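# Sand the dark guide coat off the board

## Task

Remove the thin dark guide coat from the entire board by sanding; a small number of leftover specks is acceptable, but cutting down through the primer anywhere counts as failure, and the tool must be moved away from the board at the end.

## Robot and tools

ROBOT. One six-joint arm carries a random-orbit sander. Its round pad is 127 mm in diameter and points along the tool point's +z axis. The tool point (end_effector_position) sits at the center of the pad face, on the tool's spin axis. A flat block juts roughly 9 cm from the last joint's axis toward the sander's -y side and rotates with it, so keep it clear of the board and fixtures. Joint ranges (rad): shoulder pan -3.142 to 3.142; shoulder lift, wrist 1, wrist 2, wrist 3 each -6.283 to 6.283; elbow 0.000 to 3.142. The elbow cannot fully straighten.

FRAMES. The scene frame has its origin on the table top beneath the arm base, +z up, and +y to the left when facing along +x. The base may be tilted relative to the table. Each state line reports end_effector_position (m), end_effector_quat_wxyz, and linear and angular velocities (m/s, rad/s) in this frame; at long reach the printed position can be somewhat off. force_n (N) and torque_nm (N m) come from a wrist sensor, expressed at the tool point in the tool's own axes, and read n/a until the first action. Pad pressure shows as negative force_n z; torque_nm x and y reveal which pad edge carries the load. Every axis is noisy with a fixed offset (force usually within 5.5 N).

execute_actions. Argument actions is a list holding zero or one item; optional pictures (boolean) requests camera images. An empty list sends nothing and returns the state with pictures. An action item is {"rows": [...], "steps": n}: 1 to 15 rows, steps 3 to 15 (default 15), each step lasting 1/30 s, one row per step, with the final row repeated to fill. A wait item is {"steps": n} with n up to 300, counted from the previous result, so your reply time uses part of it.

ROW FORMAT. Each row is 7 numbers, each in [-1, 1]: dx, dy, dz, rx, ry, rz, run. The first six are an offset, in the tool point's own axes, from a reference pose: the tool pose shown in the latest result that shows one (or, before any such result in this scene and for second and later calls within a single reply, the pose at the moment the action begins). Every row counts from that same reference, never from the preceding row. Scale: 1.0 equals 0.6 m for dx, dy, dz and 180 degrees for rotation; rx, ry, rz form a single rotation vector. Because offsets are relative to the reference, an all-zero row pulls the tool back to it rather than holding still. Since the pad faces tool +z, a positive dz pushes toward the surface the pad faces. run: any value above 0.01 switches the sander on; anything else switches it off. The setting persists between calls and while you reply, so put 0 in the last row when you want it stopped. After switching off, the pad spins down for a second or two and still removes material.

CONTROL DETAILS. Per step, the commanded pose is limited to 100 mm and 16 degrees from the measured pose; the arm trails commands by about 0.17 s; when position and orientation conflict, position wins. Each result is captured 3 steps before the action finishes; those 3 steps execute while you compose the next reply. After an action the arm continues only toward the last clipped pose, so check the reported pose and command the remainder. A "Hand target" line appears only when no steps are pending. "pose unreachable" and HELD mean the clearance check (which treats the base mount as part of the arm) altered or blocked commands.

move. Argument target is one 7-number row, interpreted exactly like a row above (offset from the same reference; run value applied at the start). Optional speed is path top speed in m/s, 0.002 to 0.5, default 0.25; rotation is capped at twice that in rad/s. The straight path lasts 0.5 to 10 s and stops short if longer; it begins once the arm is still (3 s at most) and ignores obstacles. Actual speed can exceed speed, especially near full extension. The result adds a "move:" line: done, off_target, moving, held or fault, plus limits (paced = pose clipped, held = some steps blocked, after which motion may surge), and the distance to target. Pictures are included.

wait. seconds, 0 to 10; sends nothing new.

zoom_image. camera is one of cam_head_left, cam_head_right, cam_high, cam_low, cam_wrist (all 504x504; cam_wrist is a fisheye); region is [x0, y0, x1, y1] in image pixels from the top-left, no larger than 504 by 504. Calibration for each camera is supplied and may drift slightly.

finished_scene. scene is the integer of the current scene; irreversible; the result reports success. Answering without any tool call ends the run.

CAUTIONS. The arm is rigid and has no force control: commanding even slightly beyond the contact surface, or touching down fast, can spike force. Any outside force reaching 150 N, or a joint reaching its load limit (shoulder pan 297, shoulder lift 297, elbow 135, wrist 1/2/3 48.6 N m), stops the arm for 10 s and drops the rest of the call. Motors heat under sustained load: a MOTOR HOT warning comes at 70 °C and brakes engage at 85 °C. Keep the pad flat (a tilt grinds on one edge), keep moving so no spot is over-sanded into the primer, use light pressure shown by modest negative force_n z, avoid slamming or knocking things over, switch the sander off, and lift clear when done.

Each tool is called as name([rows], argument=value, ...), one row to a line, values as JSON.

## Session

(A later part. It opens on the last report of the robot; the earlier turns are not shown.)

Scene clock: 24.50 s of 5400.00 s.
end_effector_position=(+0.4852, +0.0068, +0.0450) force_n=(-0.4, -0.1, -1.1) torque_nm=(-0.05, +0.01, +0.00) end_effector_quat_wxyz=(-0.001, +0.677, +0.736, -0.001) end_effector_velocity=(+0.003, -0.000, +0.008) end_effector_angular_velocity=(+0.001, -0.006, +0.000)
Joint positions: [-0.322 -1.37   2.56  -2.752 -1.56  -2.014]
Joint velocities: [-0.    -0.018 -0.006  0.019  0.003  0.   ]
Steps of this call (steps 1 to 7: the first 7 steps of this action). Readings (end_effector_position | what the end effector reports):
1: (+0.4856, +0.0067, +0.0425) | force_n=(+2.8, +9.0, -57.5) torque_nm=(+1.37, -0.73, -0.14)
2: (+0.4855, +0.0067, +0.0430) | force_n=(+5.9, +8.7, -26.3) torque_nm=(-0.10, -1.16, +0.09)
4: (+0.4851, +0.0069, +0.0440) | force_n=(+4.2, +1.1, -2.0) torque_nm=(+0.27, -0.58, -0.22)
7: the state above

move(target=[0.187, -0.017, -0.0015, 0, 0, 0, 0], speed=0.2)

execute_actions([
  {"rows": [[0,0,0.0005,0,0,0,0],[0,0,0.001,0,0,0,0],[0,0,0.0015,0,0,0,0],[0,0,0.002,0,0,0,0],[0,0,0.0025,0,0,0,0],[0,0,0.003,0,0,0,0],[0,0,0.0035,0,0,0,0],[0,0,0.004,0,0,0,0]], "steps": 15},
])

Scene clock: 26.60 s of 5400.00 s.
end_effector_position=(+0.4656, +0.1175, +0.0462) force_n=(-2.7, +4.0, -2.8) torque_nm=(+0.57, +0.37, +0.07) end_effector_quat_wxyz=(-0.001, +0.677, +0.736, -0.001) end_effector_velocity=(+0.000, +0.003, +0.000) end_effector_angular_velocity=(-0.001, -0.001, -0.001)
Joint positions: [-0.094 -1.383  2.571 -2.751 -1.558 -1.787]
Joint velocities: [ 0.007  0.    -0.001 -0.    -0.001  0.007]
Hand target: +0.466, +0.118, +0.046; -0.001, +0.677, +0.736, -0.001
Off your previous action's commanded pose: 0.000 m, 0 deg at its last step (step 3 of this call).
Off the commanded pose: 0.000 m, 0 deg.
Kept back: nothing.
move: done
camera_calibration (this result's frames):
cam_wrist: T_world_to_cam=[[-0.101544, 0.993778, 0.0457657, -0.0778314], [0.967613, 0.087974, 0.236613, -0.428076], [0.231114, 0.0683101, -0.970526, 0.0405594], [0, 0, 0, 1]] pos_world=[0.396935, 0.112236, 0.144214]

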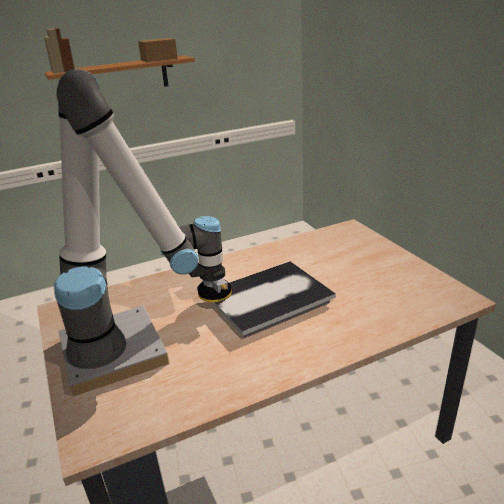

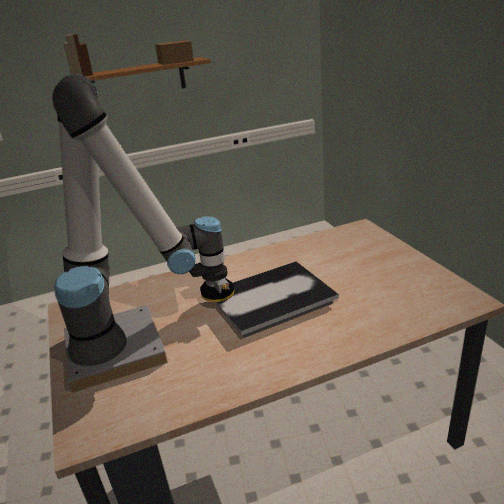

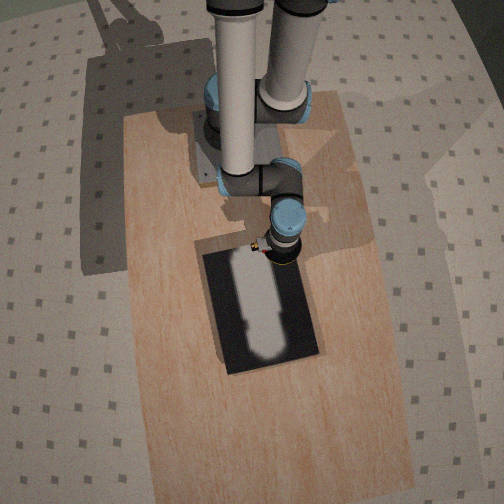

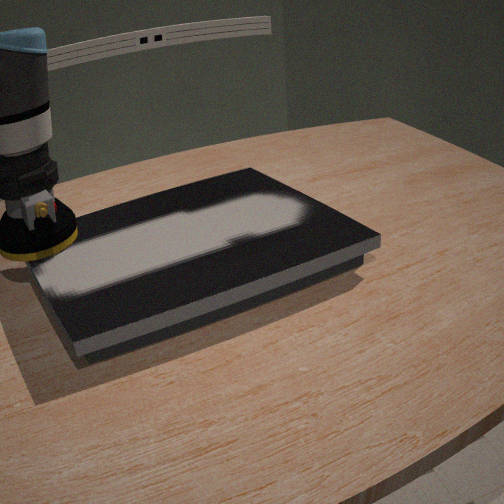

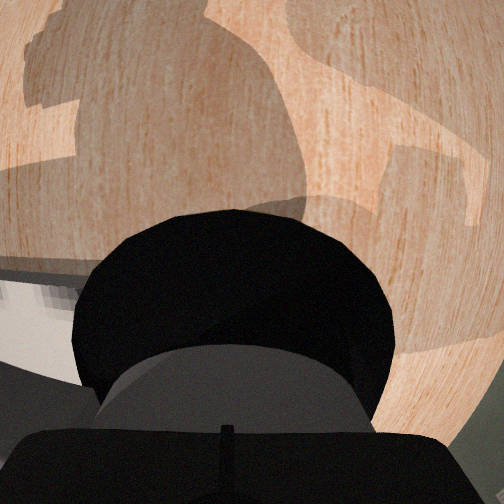

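Scene clock: 27.00 s of 5400.00 s.
end_effector_position=(+0.4657, +0.1175, +0.0442) force_n=(-3.5, -1.6, -3.4) torque_nm=(-0.04, +0.37, -0.11) end_effector_quat_wxyz=(-0.001, +0.677, +0.736, -0.001) end_effector_velocity=(-0.001, -0.000, -0.004) end_effector_angular_velocity=(-0.001, +0.002, -0.000)
Joint positions: [-0.094 -1.378  2.571 -2.758 -1.558 -1.786]
Joint velocities: [-0.     0.01   0.002 -0.01  -0.001 -0.   ]
Steps of this call (steps 1 to 12: the first 12 steps of this action). Readings (end_effector_position | what the end effector reports):
1: (+0.4656, +0.1176, +0.0461) | force_n=(-0.5, +0.5, -2.0) torque_nm=(+0.16, +0.00, +0.10)
2: (+0.4656, +0.1176, +0.0461) | force_n=(-0.9, -2.4, -2.2) torque_nm=(-0.15, +0.24, -0.02)
4: (+0.4656, +0.1176, +0.0458) | force_n=(-1.7, +2.3, +2.3) torque_nm=(+0.40, +0.42, -0.04)
8: (+0.4658, +0.1175, +0.0450) | force_n=(-4.5, +2.9, -2.9) torque_nm=(+0.43, +0.72, -0.09)
12: the state above

execute_actions([
  {"rows": [[0,0,0.0009,0,0,0,0],[0,0,0.0011,0,0,0,0],[0,0,0.0013,0,0,0,0],[0,0,0.0015,0,0,0,0],[0,0,0.0017,0,0,0,0],[0,0,0.0019,0,0,0,0],[0,0,0.002,0,0,0,0]], "steps": 15},
])

Scene clock: 27.53 s of 5400.00 s.
end_effector_position=(+0.4658, +0.1175, +0.0431) force_n=(+3.2, -4.0, -23.8) torque_nm=(-0.13, -0.43, +0.01) end_effector_quat_wxyz=(-0.001, +0.677, +0.736, -0.001) end_effector_velocity=(-0.000, +0.000, -0.001) end_effector_angular_velocity=(+0.001, +0.001, +0.000)
Joint positions: [-0.094 -1.375  2.572 -2.761 -1.558 -1.786]
Joint velocities: [-0.     0.003  0.    -0.002  0.001 -0.   ]
Off your previous action's commanded pose: 0.000 m, 0 deg at its last step (step 3 of this call).
Steps of this call (steps 1 to 3: the last 3 steps of your previous action; step 4: nothing new was sent; steps 5 to 16: the first 12 steps of this action). Readings (end_effector_position | what the end effector reports):
5: (+0.4657, +0.1175, +0.0439) | force_n=(+1.3, -2.4, -1.9) torque_nm=(-0.21, -0.23, -0.05)
6: (+0.4657, +0.1175, +0.0438) | force_n=(-0.4, -0.4, -6.5) torque_nm=(+0.02, +0.11, -0.03)
8: (+0.4657, +0.1175, +0.0437) | force_n=(+0.8, -1.6, -7.8) torque_nm=(+0.05, -0.28, +0.15)
12: (+0.4658, +0.1175, +0.0433) | force_n=(-0.6, -3.4, -17.1) torque_nm=(-0.14, -0.06, +0.03)
16: the state above

execute_actions([
  {"rows": [[0,0,0.0007,0,0,0,1]], "steps": 15},
])

move(target=[0.008, 0.573, -0.0023, 0, 0, 0, 1], speed=0.06)

execute_actions([
  {"rows": [[0,0,0,0,0,0,1],[0,0,0,0,0,0,1],[0,0,0,0,0,0,1],[0,0,0,0,0,0,1],[0,0,-0.004,0,0,0,0]], "steps": 15},
])

Scene clock: 28.23 s of 5400.00 s.
end_effector_position=(+0.4658, +0.1175, +0.0427) force_n=(-4.2, -4.8, -32.5) torque_nm=(-1.50, +0.48, -0.13) end_effector_quat_wxyz=(-0.001, +0.677, +0.736, -0.001) end_effector_velocity=(-0.000, +0.000, -0.000) end_effector_angular_velocity=(+0.002, +0.001, -0.000)
Joint positions: [-0.094 -1.374  2.572 -2.763 -1.558 -1.786]
Joint velocities: [-0.     0.001 -0.     0.     0.002 -0.   ]
Off your previous action's commanded pose: 0.000 m, 0 deg at its last step (step 3 of this call).
Steps of this call (steps 1 to 3: the last 3 steps of your previous action; steps 4 to 9: nothing new was sent; steps 10 to 21: the first 12 steps of this action). Readings (end_effector_position | what the end effector reports):
10: (+0.4658, +0.1175, +0.0430) | force_n=(-8.3, -3.4, -23.7) torque_nm=(+0.67, +0.80, -0.52)
11: (+0.4657, +0.1175, +0.0429) | force_n=(-14.0, -14.7, -30.9) torque_nm=(-0.14, +0.23, -0.42)
13: (+0.4658, +0.1175, +0.0429) | force_n=(+4.1, +5.4, -25.2) torque_nm=(-0.99, -0.14, -0.14)
17: (+0.4658, +0.1175, +0.0428) | force_n=(-1.7, -3.2, -38.7) torque_nm=(+0.27, -0.17, -0.22)
21: the state above

Scene clock: 34.63 s of 5400.00 s.
end_effector_position=(+0.8077, +0.1516, +0.0436) force_n=(-1.7, +1.3, -29.2) torque_nm=(+0.33, +0.12, -0.08) end_effector_quat_wxyz=(-0.001, +0.677, +0.736, -0.000) end_effector_velocity=(+0.002, +0.000, -0.000) end_effector_angular_velocity=(+0.001, +0.002, -0.000)
Joint positions: [ 0.005 -1.004  1.905 -2.467 -1.557 -1.688]
Joint velocities: [ 0.     0.003 -0.005  0.004  0.001  0.001]
Hand target: +0.808, +0.152, +0.044; -0.001, +0.677, +0.736, -0.001
Off your previous action's commanded pose: 0.000 m, 0 deg at its last step (step 3 of this call).
Off the commanded pose: 0.000 m, 0 deg.
Kept back: nothing.
move: done
camera_calibration (this result's frames):
cam_wrist: T_world_to_cam=[[-0.101561, 0.993777, 0.0457441, -0.0768083], [0.9675, 0.0879625, 0.237079, -0.761372], [0.23158, 0.0683354, -0.970413, -0.0436518], [0, 0, 0, 1]] pos_world=[0.738936, 0.146285, 0.141659]

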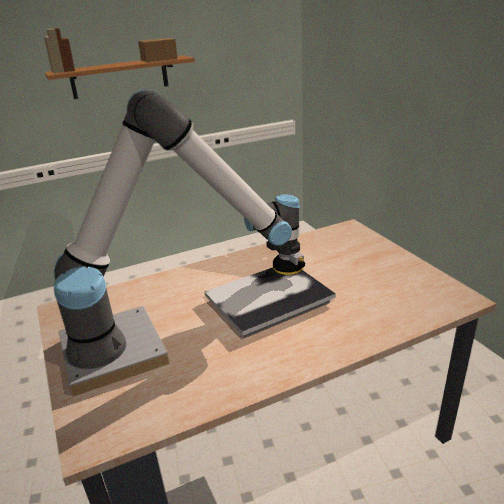

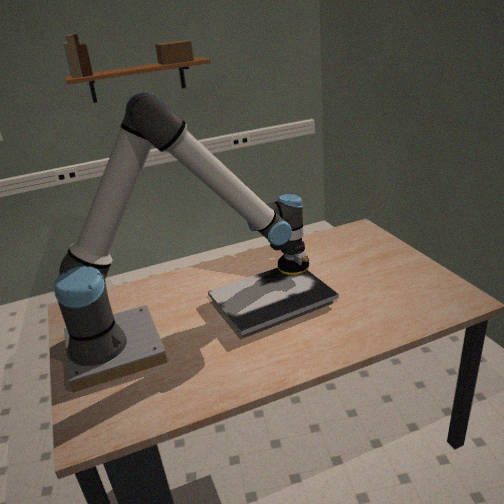

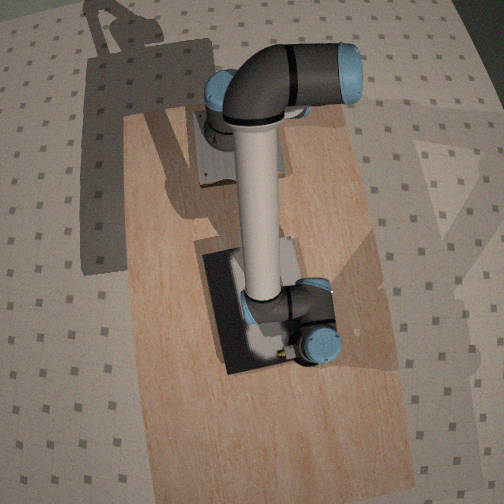

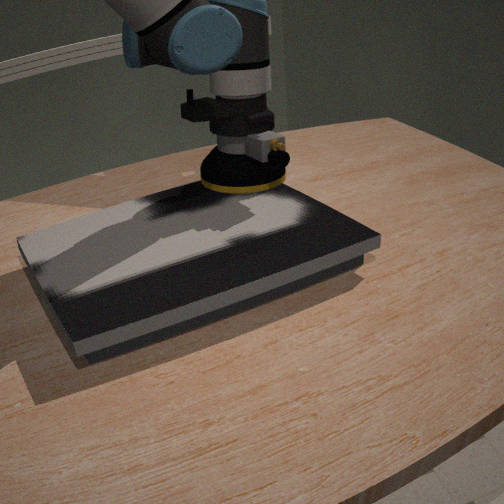

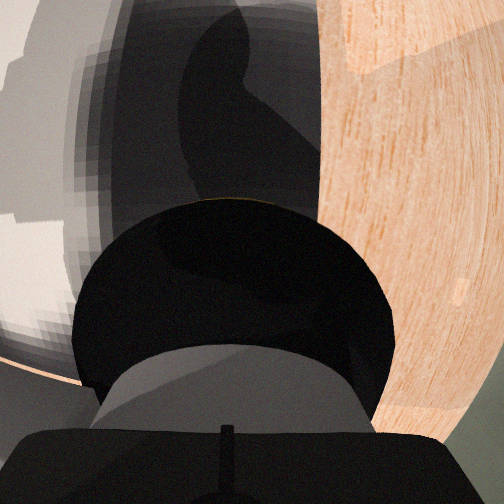

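Scene clock: 35.03 s of 5400.00 s.
end_effector_position=(+0.8075, +0.1516, +0.0454) force_n=(-3.1, +2.2, +5.0) torque_nm=(+0.50, +0.55, +0.03) end_effector_quat_wxyz=(-0.001, +0.677, +0.736, -0.001) end_effector_velocity=(+0.001, -0.000, +0.004) end_effector_angular_velocity=(-0.001, -0.002, -0.000)
Joint positions: [ 0.005 -1.007  1.905 -2.464 -1.557 -1.688]
Joint velocities: [-0.    -0.005 -0.002  0.005 -0.001  0.   ]
Steps of this call (steps 1 to 12: the first 12 steps of this action). Readings (end_effector_position | what the end effector reports):
1: (+0.8077, +0.1516, +0.0436) | force_n=(+1.3, -4.7, -35.0) torque_nm=(+0.44, -0.59, -0.27)
2: (+0.8077, +0.1516, +0.0436) | force_n=(+4.8, +3.1, -21.5) torque_nm=(+0.58, -1.29, -0.31)
4: (+0.8077, +0.1516, +0.0436) | force_n=(+0.2, +2.2, -35.5) torque_nm=(+1.42, -0.72, -0.25)
8: (+0.8075, +0.1516, +0.0446) | force_n=(-0.9, -0.8, -4.6) torque_nm=(-0.01, -0.01, +0.00)
12: the state above

move(target=[-0.013, -0.11, 0, 0, 0, 0, 1], speed=0.2)

execute_actions([
  {"rows": [[0,0,0.001,0,0,0,1],[0,0,0.002,0,0,0,1],[0,0,0.003,0,0,0,1],[0,0,0.0035,0,0,0,1],[0,0,0.004,0,0,0,1]], "steps": 12},
])

move(target=[0, -0.14, 0.0007, 0, 0, 0, 1], speed=0.035)

execute_actions([
  {"rows": [[0,0,-0.005,0,0,0,0]], "steps": 12},
])

Scene clock: 36.60 s of 5400.00 s.
end_effector_position=(+0.7427, +0.1382, +0.0455) force_n=(+0.0, +9.6, +1.6) torque_nm=(+1.32, +0.11, +0.00) end_effector_quat_wxyz=(-0.001, +0.677, +0.736, -0.001) end_effector_velocity=(-0.002, -0.000, +0.000) end_effector_angular_velocity=(+0.000, -0.000, +0.001)
Joint positions: [-0.016 -1.079  2.042 -2.528 -1.557 -1.708]
Joint velocities: [-0.001 -0.002  0.004 -0.002  0.    -0.001]
Hand target: +0.742, +0.138, +0.046; -0.001, +0.677, +0.736, -0.001
Off your previous action's commanded pose: 0.000 m, 0 deg at its last step (step 3 of this call).
Off the commanded pose: 0.000 m, 0 deg.
Kept back: nothing.
move: done
camera_calibration (this result's frames):
cam_wrist: T_world_to_cam=[[-0.101521, 0.993783, 0.0456986, -0.0702828], [0.967628, 0.0879717, 0.236553, -0.697812], [0.231063, 0.0682345, -0.970543, -0.025434], [0, 0, 0, 1]] pos_world=[0.673964, 0.132969, 0.143597]

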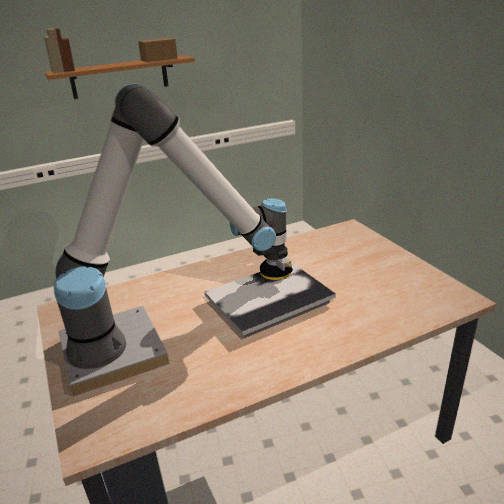

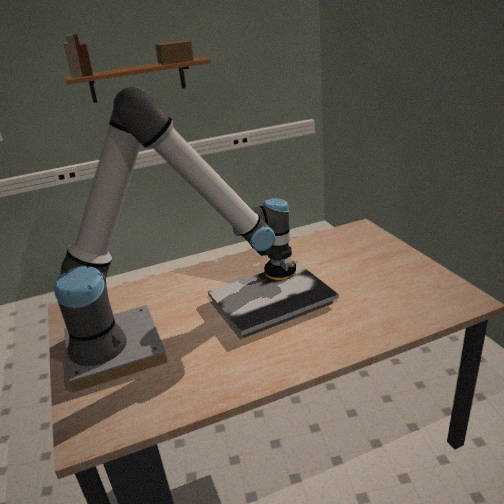

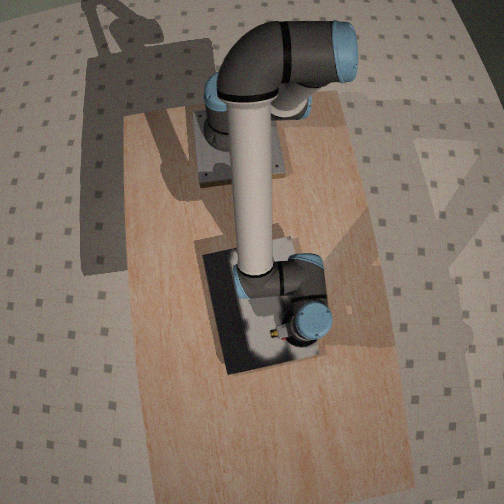

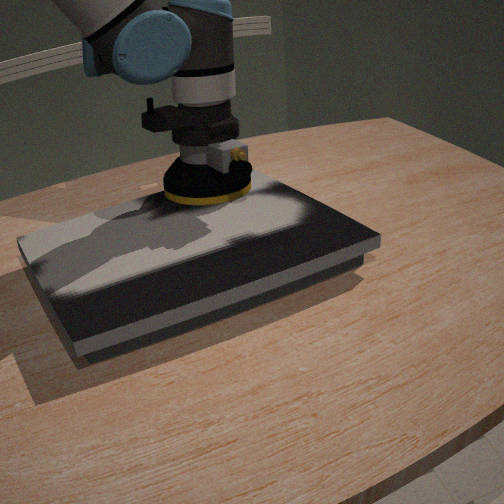

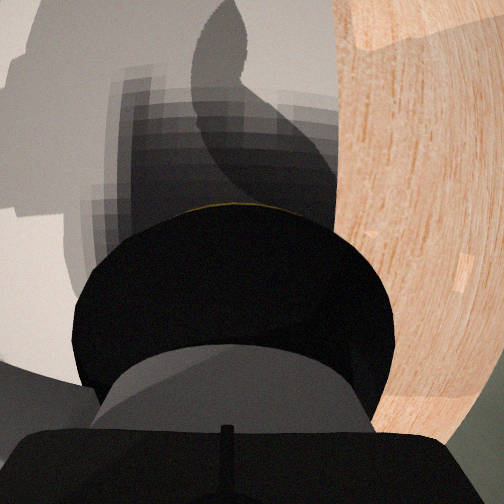

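Scene clock: 36.90 s of 5400.00 s.
end_effector_position=(+0.7428, +0.1382, +0.0438) force_n=(+4.5, +3.1, -24.1) torque_nm=(-0.21, -0.83, -0.25) end_effector_quat_wxyz=(-0.001, +0.677, +0.736, -0.001) end_effector_velocity=(+0.001, -0.000, -0.003) end_effector_angular_velocity=(-0.001, -0.004, -0.000)
Joint positions: [-0.016 -1.076  2.042 -2.532 -1.557 -1.708]
Joint velocities: [ 0.     0.006  0.    -0.009 -0.001  0.   ]
Steps of this call (steps 1 to 9: the first 9 steps of this action). Readings (end_effector_position | what the end effector reports):
1: (+0.7426, +0.1382, +0.0455) | force_n=(+3.3, +0.4, -0.9) torque_nm=(+0.15, -0.26, -0.20)
2: (+0.7426, +0.1382, +0.0455) | force_n=(+1.9, +2.3, +1.4) torque_nm=(+0.35, -0.37, -0.11)
4: (+0.7426, +0.1382, +0.0450) | force_n=(-4.8, -1.6, -5.5) torque_nm=(-0.30, +0.68, +0.03)
8: (+0.7428, +0.1382, +0.0439) | force_n=(+5.1, +2.3, -21.1) torque_nm=(-0.29, -1.09, -0.08)
9: the state above

Scene clock: 39.90 s of 5400.00 s.
end_effector_position=(+0.6594, +0.1311, +0.0431) force_n=(-10.3, -8.4, -46.5) torque_nm=(-1.13, +1.57, -0.09) end_effector_quat_wxyz=(-0.001, +0.677, +0.736, -0.001) end_effector_velocity=(-0.003, +0.000, -0.000) end_effector_angular_velocity=(+0.003, +0.002, -0.000)
Joint positions: [-0.034 -1.163  2.208 -2.61  -1.557 -1.726]
Joint velocities: [-0.001 -0.003  0.005  0.     0.003 -0.001]
Hand target: +0.659, +0.131, +0.043; -0.001, +0.677, +0.736, -0.001
Off your previous action's commanded pose: 0.000 m, 0 deg at its last step (step 3 of this call).
Off the commanded pose: 0.000 m, 0 deg.
Kept back: nothing.
move: done
camera_calibration (this result's frames):
cam_wrist: T_world_to_cam=[[-0.101562, 0.993783, 0.0456119, -0.0714593], [0.967543, 0.0880077, 0.236885, -0.615991], [0.231398, 0.0681899, -0.970466, -0.00833553], [0, 0, 0, 1]] pos_world=[0.590669, 0.125795, 0.141089]

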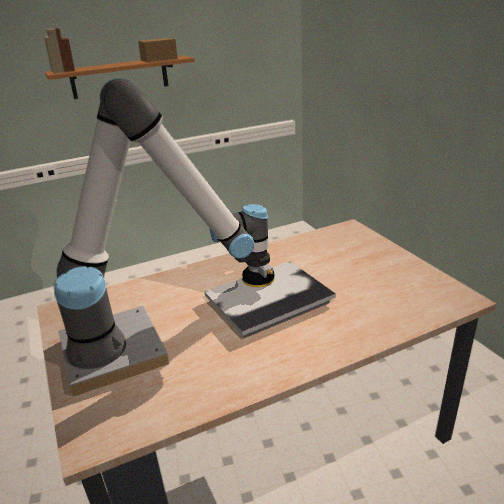

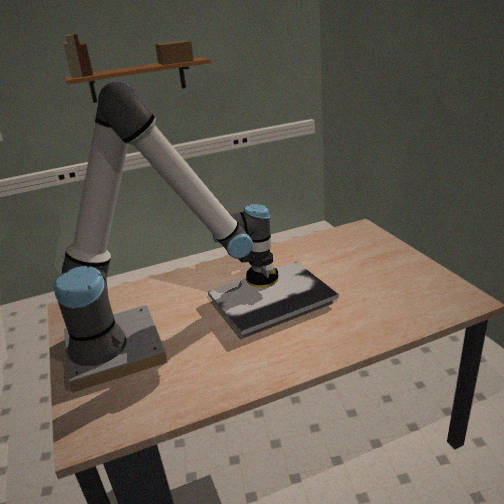

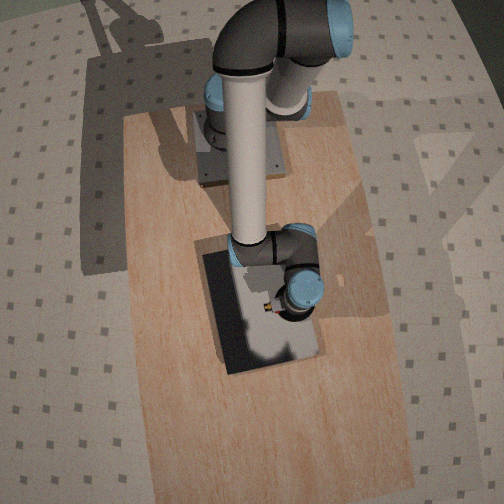

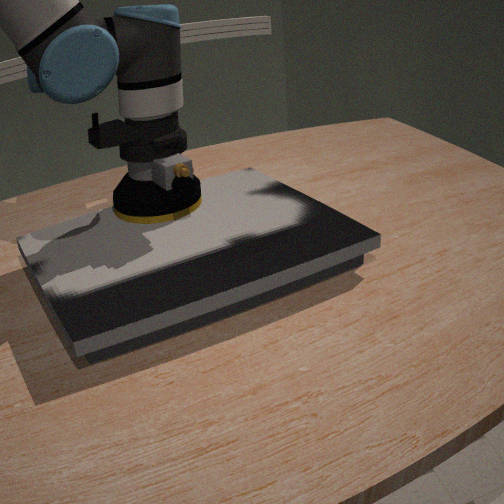

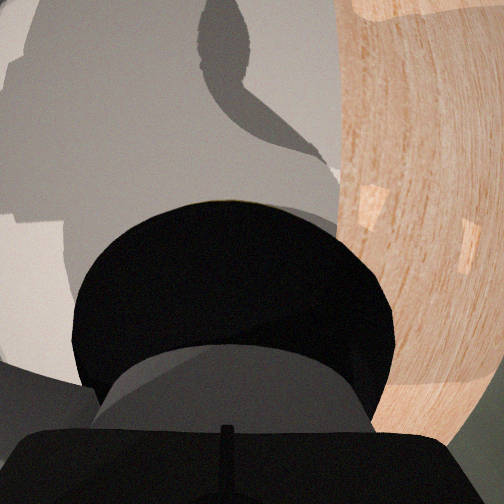

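Scene clock: 40.20 s of 5400.00 s.
end_effector_position=(+0.6590, +0.1311, +0.0455) force_n=(-8.6, -1.6, +0.5) torque_nm=(-0.29, +0.97, +0.09) end_effector_quat_wxyz=(-0.001, +0.677, +0.736, -0.001) end_effector_velocity=(+0.003, -0.000, +0.005) end_effector_angular_velocity=(-0.000, -0.005, -0.000)
Joint positions: [-0.034 -1.168  2.207 -2.604 -1.557 -1.726]
Joint velocities: [-0.    -0.005 -0.004  0.004  0.     0.   ]
Steps of this call (steps 1 to 9: the first 9 steps of this action). Readings (end_effector_position | what the end effector reports):
1: (+0.6594, +0.1310, +0.0432) | force_n=(+6.1, +5.0, -35.5) torque_nm=(-0.44, -1.06, +0.19)
2: (+0.6593, +0.1310, +0.0436) | force_n=(+4.0, +6.4, -22.6) torque_nm=(+0.12, -0.61, +0.04)
4: (+0.6590, +0.1311, +0.0444) | force_n=(-4.2, -4.3, -2.6) torque_nm=(-0.33, +0.43, +0.00)
8: (+0.6590, +0.1311, +0.0453) | force_n=(+1.3, -0.6, +0.2) torque_nm=(+0.00, -0.42, +0.12)
9: the state above

move(target=[0.01, 0.27, -0.001, 0, 0, 0, 1], speed=0.25)

execute_actions([
  {"rows": [[0,0,0.001,0,0,0,1],[0,0,0.002,0,0,0,1],[0,0,0.003,0,0,0,1],[0,0,0.004,0,0,0,1],[0,0,0.0045,0,0,0,1]], "steps": 12},
])

move(target=[-0.378, 0, -0.0008, 0, 0, 0, 1], speed=0.07)

execute_actions([
  {"rows": [[0,0,0,0,0,0,1],[0,0,0,0,0,0,1],[0,0,-0.004,0,0,0,1]], "steps": 15},
])

Scene clock: 41.87 s of 5400.00 s.
end_effector_position=(+0.8196, +0.1508, +0.0457) force_n=(+1.2, +0.5, -1.5) torque_nm=(+0.19, -0.23, +0.01) end_effector_quat_wxyz=(-0.001, +0.677, +0.736, -0.001) end_effector_velocity=(+0.003, +0.000, -0.000) end_effector_angular_velocity=(-0.001, -0.000, +0.000)
Joint positions: [ 0.004 -0.994  1.88  -2.451 -1.557 -1.688]
Joint velocities: [ 0.001  0.004 -0.006  0.002 -0.001  0.   ]
Hand target: +0.820, +0.151, +0.046; -0.001, +0.677, +0.736, -0.001
Off your previous action's commanded pose: 0.000 m, 0 deg at its last step (step 3 of this call).
Off the commanded pose: 0.000 m, 0 deg.
Kept back: nothing.
move: done
camera_calibration (this result's frames):
cam_wrist: T_world_to_cam=[[-0.101537, 0.993778, 0.0457679, -0.0749885], [0.96766, 0.0879803, 0.236418, -0.773453], [0.230921, 0.0682929, -0.970573, -0.0437583], [0, 0, 0, 1]] pos_world=[0.75093, 0.145559, 0.14382]

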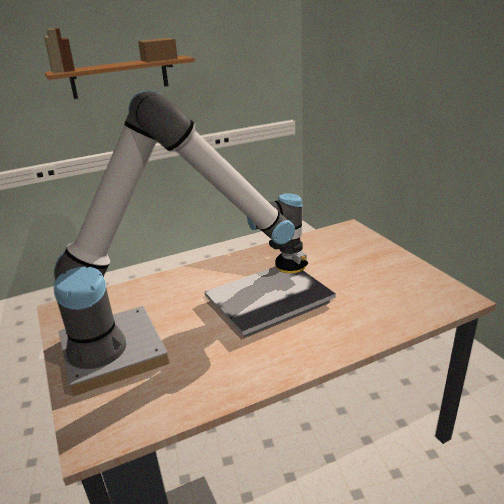

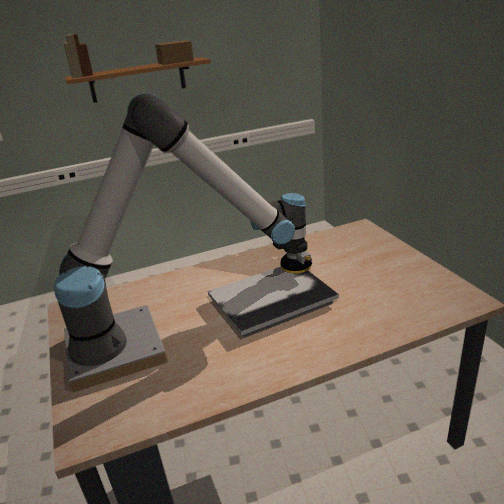

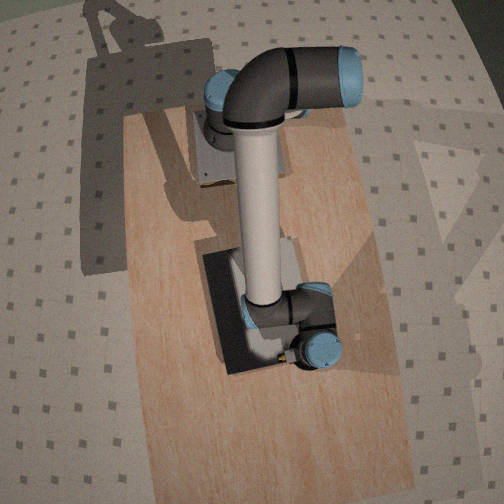

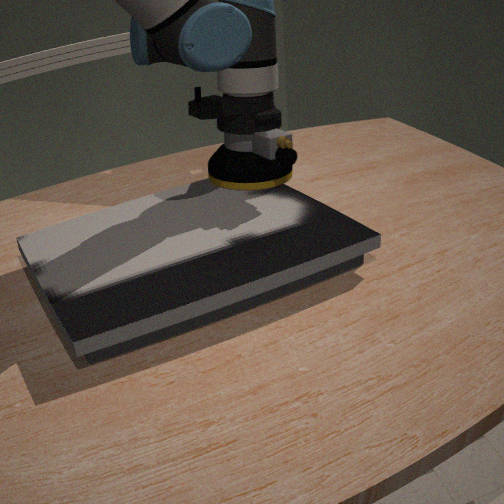

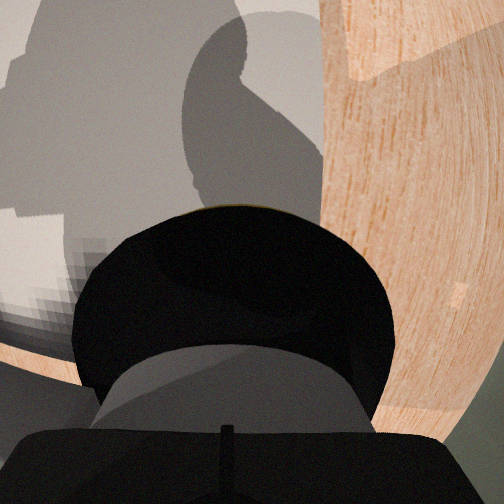

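Scene clock: 42.17 s of 5400.00 s.
end_effector_position=(+0.8199, +0.1508, +0.0439) force_n=(+7.9, +0.3, -18.1) torque_nm=(+0.17, -1.37, -0.03) end_effector_quat_wxyz=(-0.001, +0.677, +0.736, -0.001) end_effector_velocity=(-0.000, -0.000, -0.004) end_effector_angular_velocity=(-0.002, -0.002, +0.000)
Joint positions: [ 0.004 -0.991  1.88  -2.454 -1.557 -1.688]
Joint velocities: [ 0.     0.006  0.002 -0.01  -0.002  0.   ]
Steps of this call (steps 1 to 9: the first 9 steps of this action). Readings (end_effector_position | what the end effector reports):
1: (+0.8197, +0.1508, +0.0457) | force_n=(-1.9, +3.4, +2.9) torque_nm=(+0.33, +0.26, -0.03)
2: (+0.8197, +0.1508, +0.0456) | force_n=(+1.0, -0.1, -2.0) torque_nm=(+0.21, -0.24, -0.14)
4: (+0.8197, +0.1508, +0.0451) | force_n=(-3.0, -6.1, -1.8) torque_nm=(-0.89, +0.21, -0.09)
8: (+0.8199, +0.1508, +0.0440) | force_n=(+2.7, -3.0, -14.1) torque_nm=(-0.33, -0.82, +0.05)
9: the state above

Scene clock: 46.10 s of 5400.00 s.
end_effector_position=(+0.8389, -0.0749, +0.0433) force_n=(-5.1, -5.9, -41.9) torque_nm=(+0.77, +1.00, -0.28) end_effector_quat_wxyz=(-0.001, +0.677, +0.736, -0.001) end_effector_velocity=(-0.000, -0.002, -0.000) end_effector_angular_velocity=(+0.001, +0.002, +0.000)
Joint positions: [-0.264 -0.976  1.86  -2.445 -1.559 -1.956]
Joint velocities: [-0.003  0.001 -0.001  0.003  0.    -0.003]
Hand target: +0.839, -0.075, +0.043; -0.001, +0.677, +0.736, -0.001
Off your previous action's commanded pose: 0.001 m, 0 deg at its last step (step 3 of this call).
Off the commanded pose: 0.000 m, 0 deg.
Kept back: nothing.
move: done
camera_calibration (this result's frames):
cam_wrist: T_world_to_cam=[[-0.10152, 0.993791, 0.0455216, 0.151444], [0.967707, 0.0880361, 0.236204, -0.771693], [0.23073, 0.068031, -0.970637, -0.0350065], [0, 0, 0, 1]] pos_world=[0.770225, -0.0801849, 0.141404]

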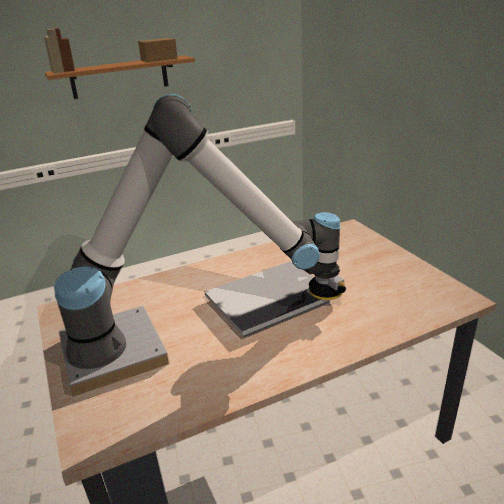

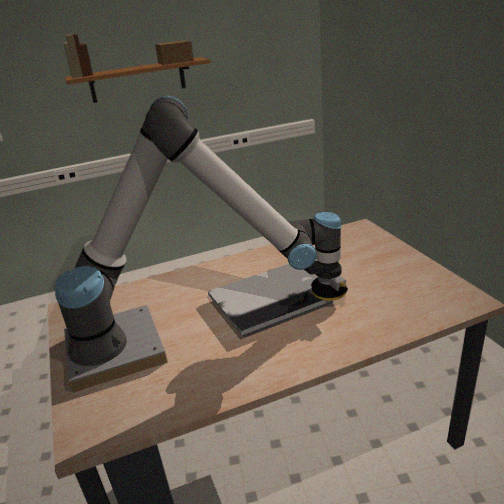

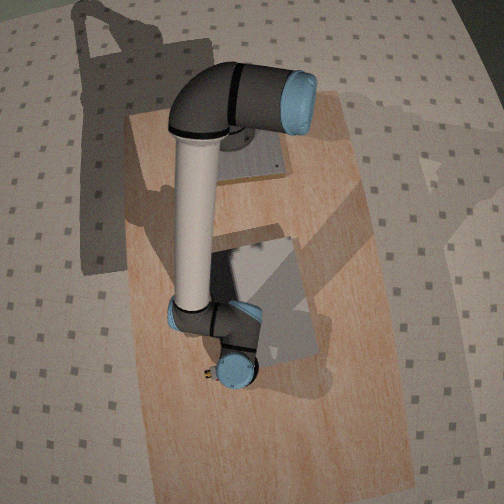

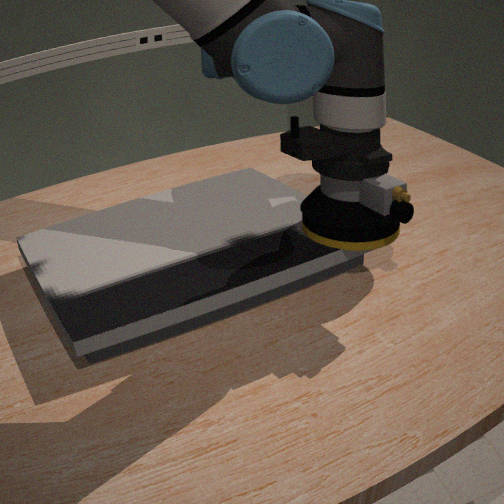

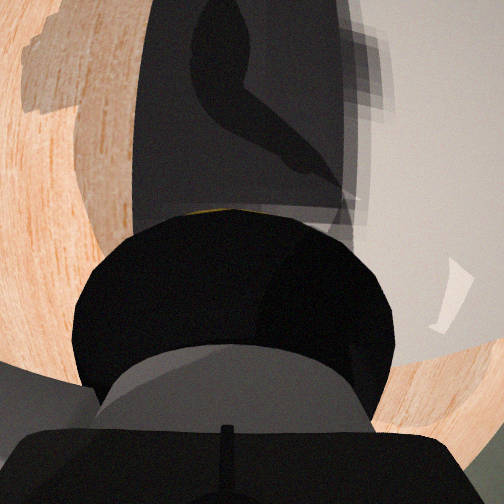

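Scene clock: 46.50 s of 5400.00 s.
end_effector_position=(+0.8387, -0.0749, +0.0453) force_n=(-0.9, +2.9, -4.4) torque_nm=(+0.58, -0.04, -0.21) end_effector_quat_wxyz=(-0.001, +0.677, +0.736, -0.001) end_effector_velocity=(+0.001, -0.000, +0.003) end_effector_angular_velocity=(-0.001, -0.003, +0.000)
Joint positions: [-0.264 -0.979  1.859 -2.442 -1.559 -1.956]
Joint velocities: [ 0.    -0.003 -0.001  0.002 -0.    -0.   ]
Steps of this call (steps 1 to 12: the first 12 steps of this action). Readings (end_effector_position | what the end effector reports):
1: (+0.8389, -0.0750, +0.0433) | force_n=(+7.2, +2.4, -30.6) torque_nm=(+0.36, -0.96, +0.01)
2: (+0.8389, -0.0750, +0.0433) | force_n=(-8.1, -4.9, -38.3) torque_nm=(+0.65, +1.48, -0.15)
4: (+0.8388, -0.0750, +0.0437) | force_n=(-7.1, -2.9, -26.6) torque_nm=(+0.06, +1.34, -0.28)
8: (+0.8387, -0.0749, +0.0448) | force_n=(-4.2, +1.3, -4.3) torque_nm=(+0.45, +0.74, -0.04)
12: the state above


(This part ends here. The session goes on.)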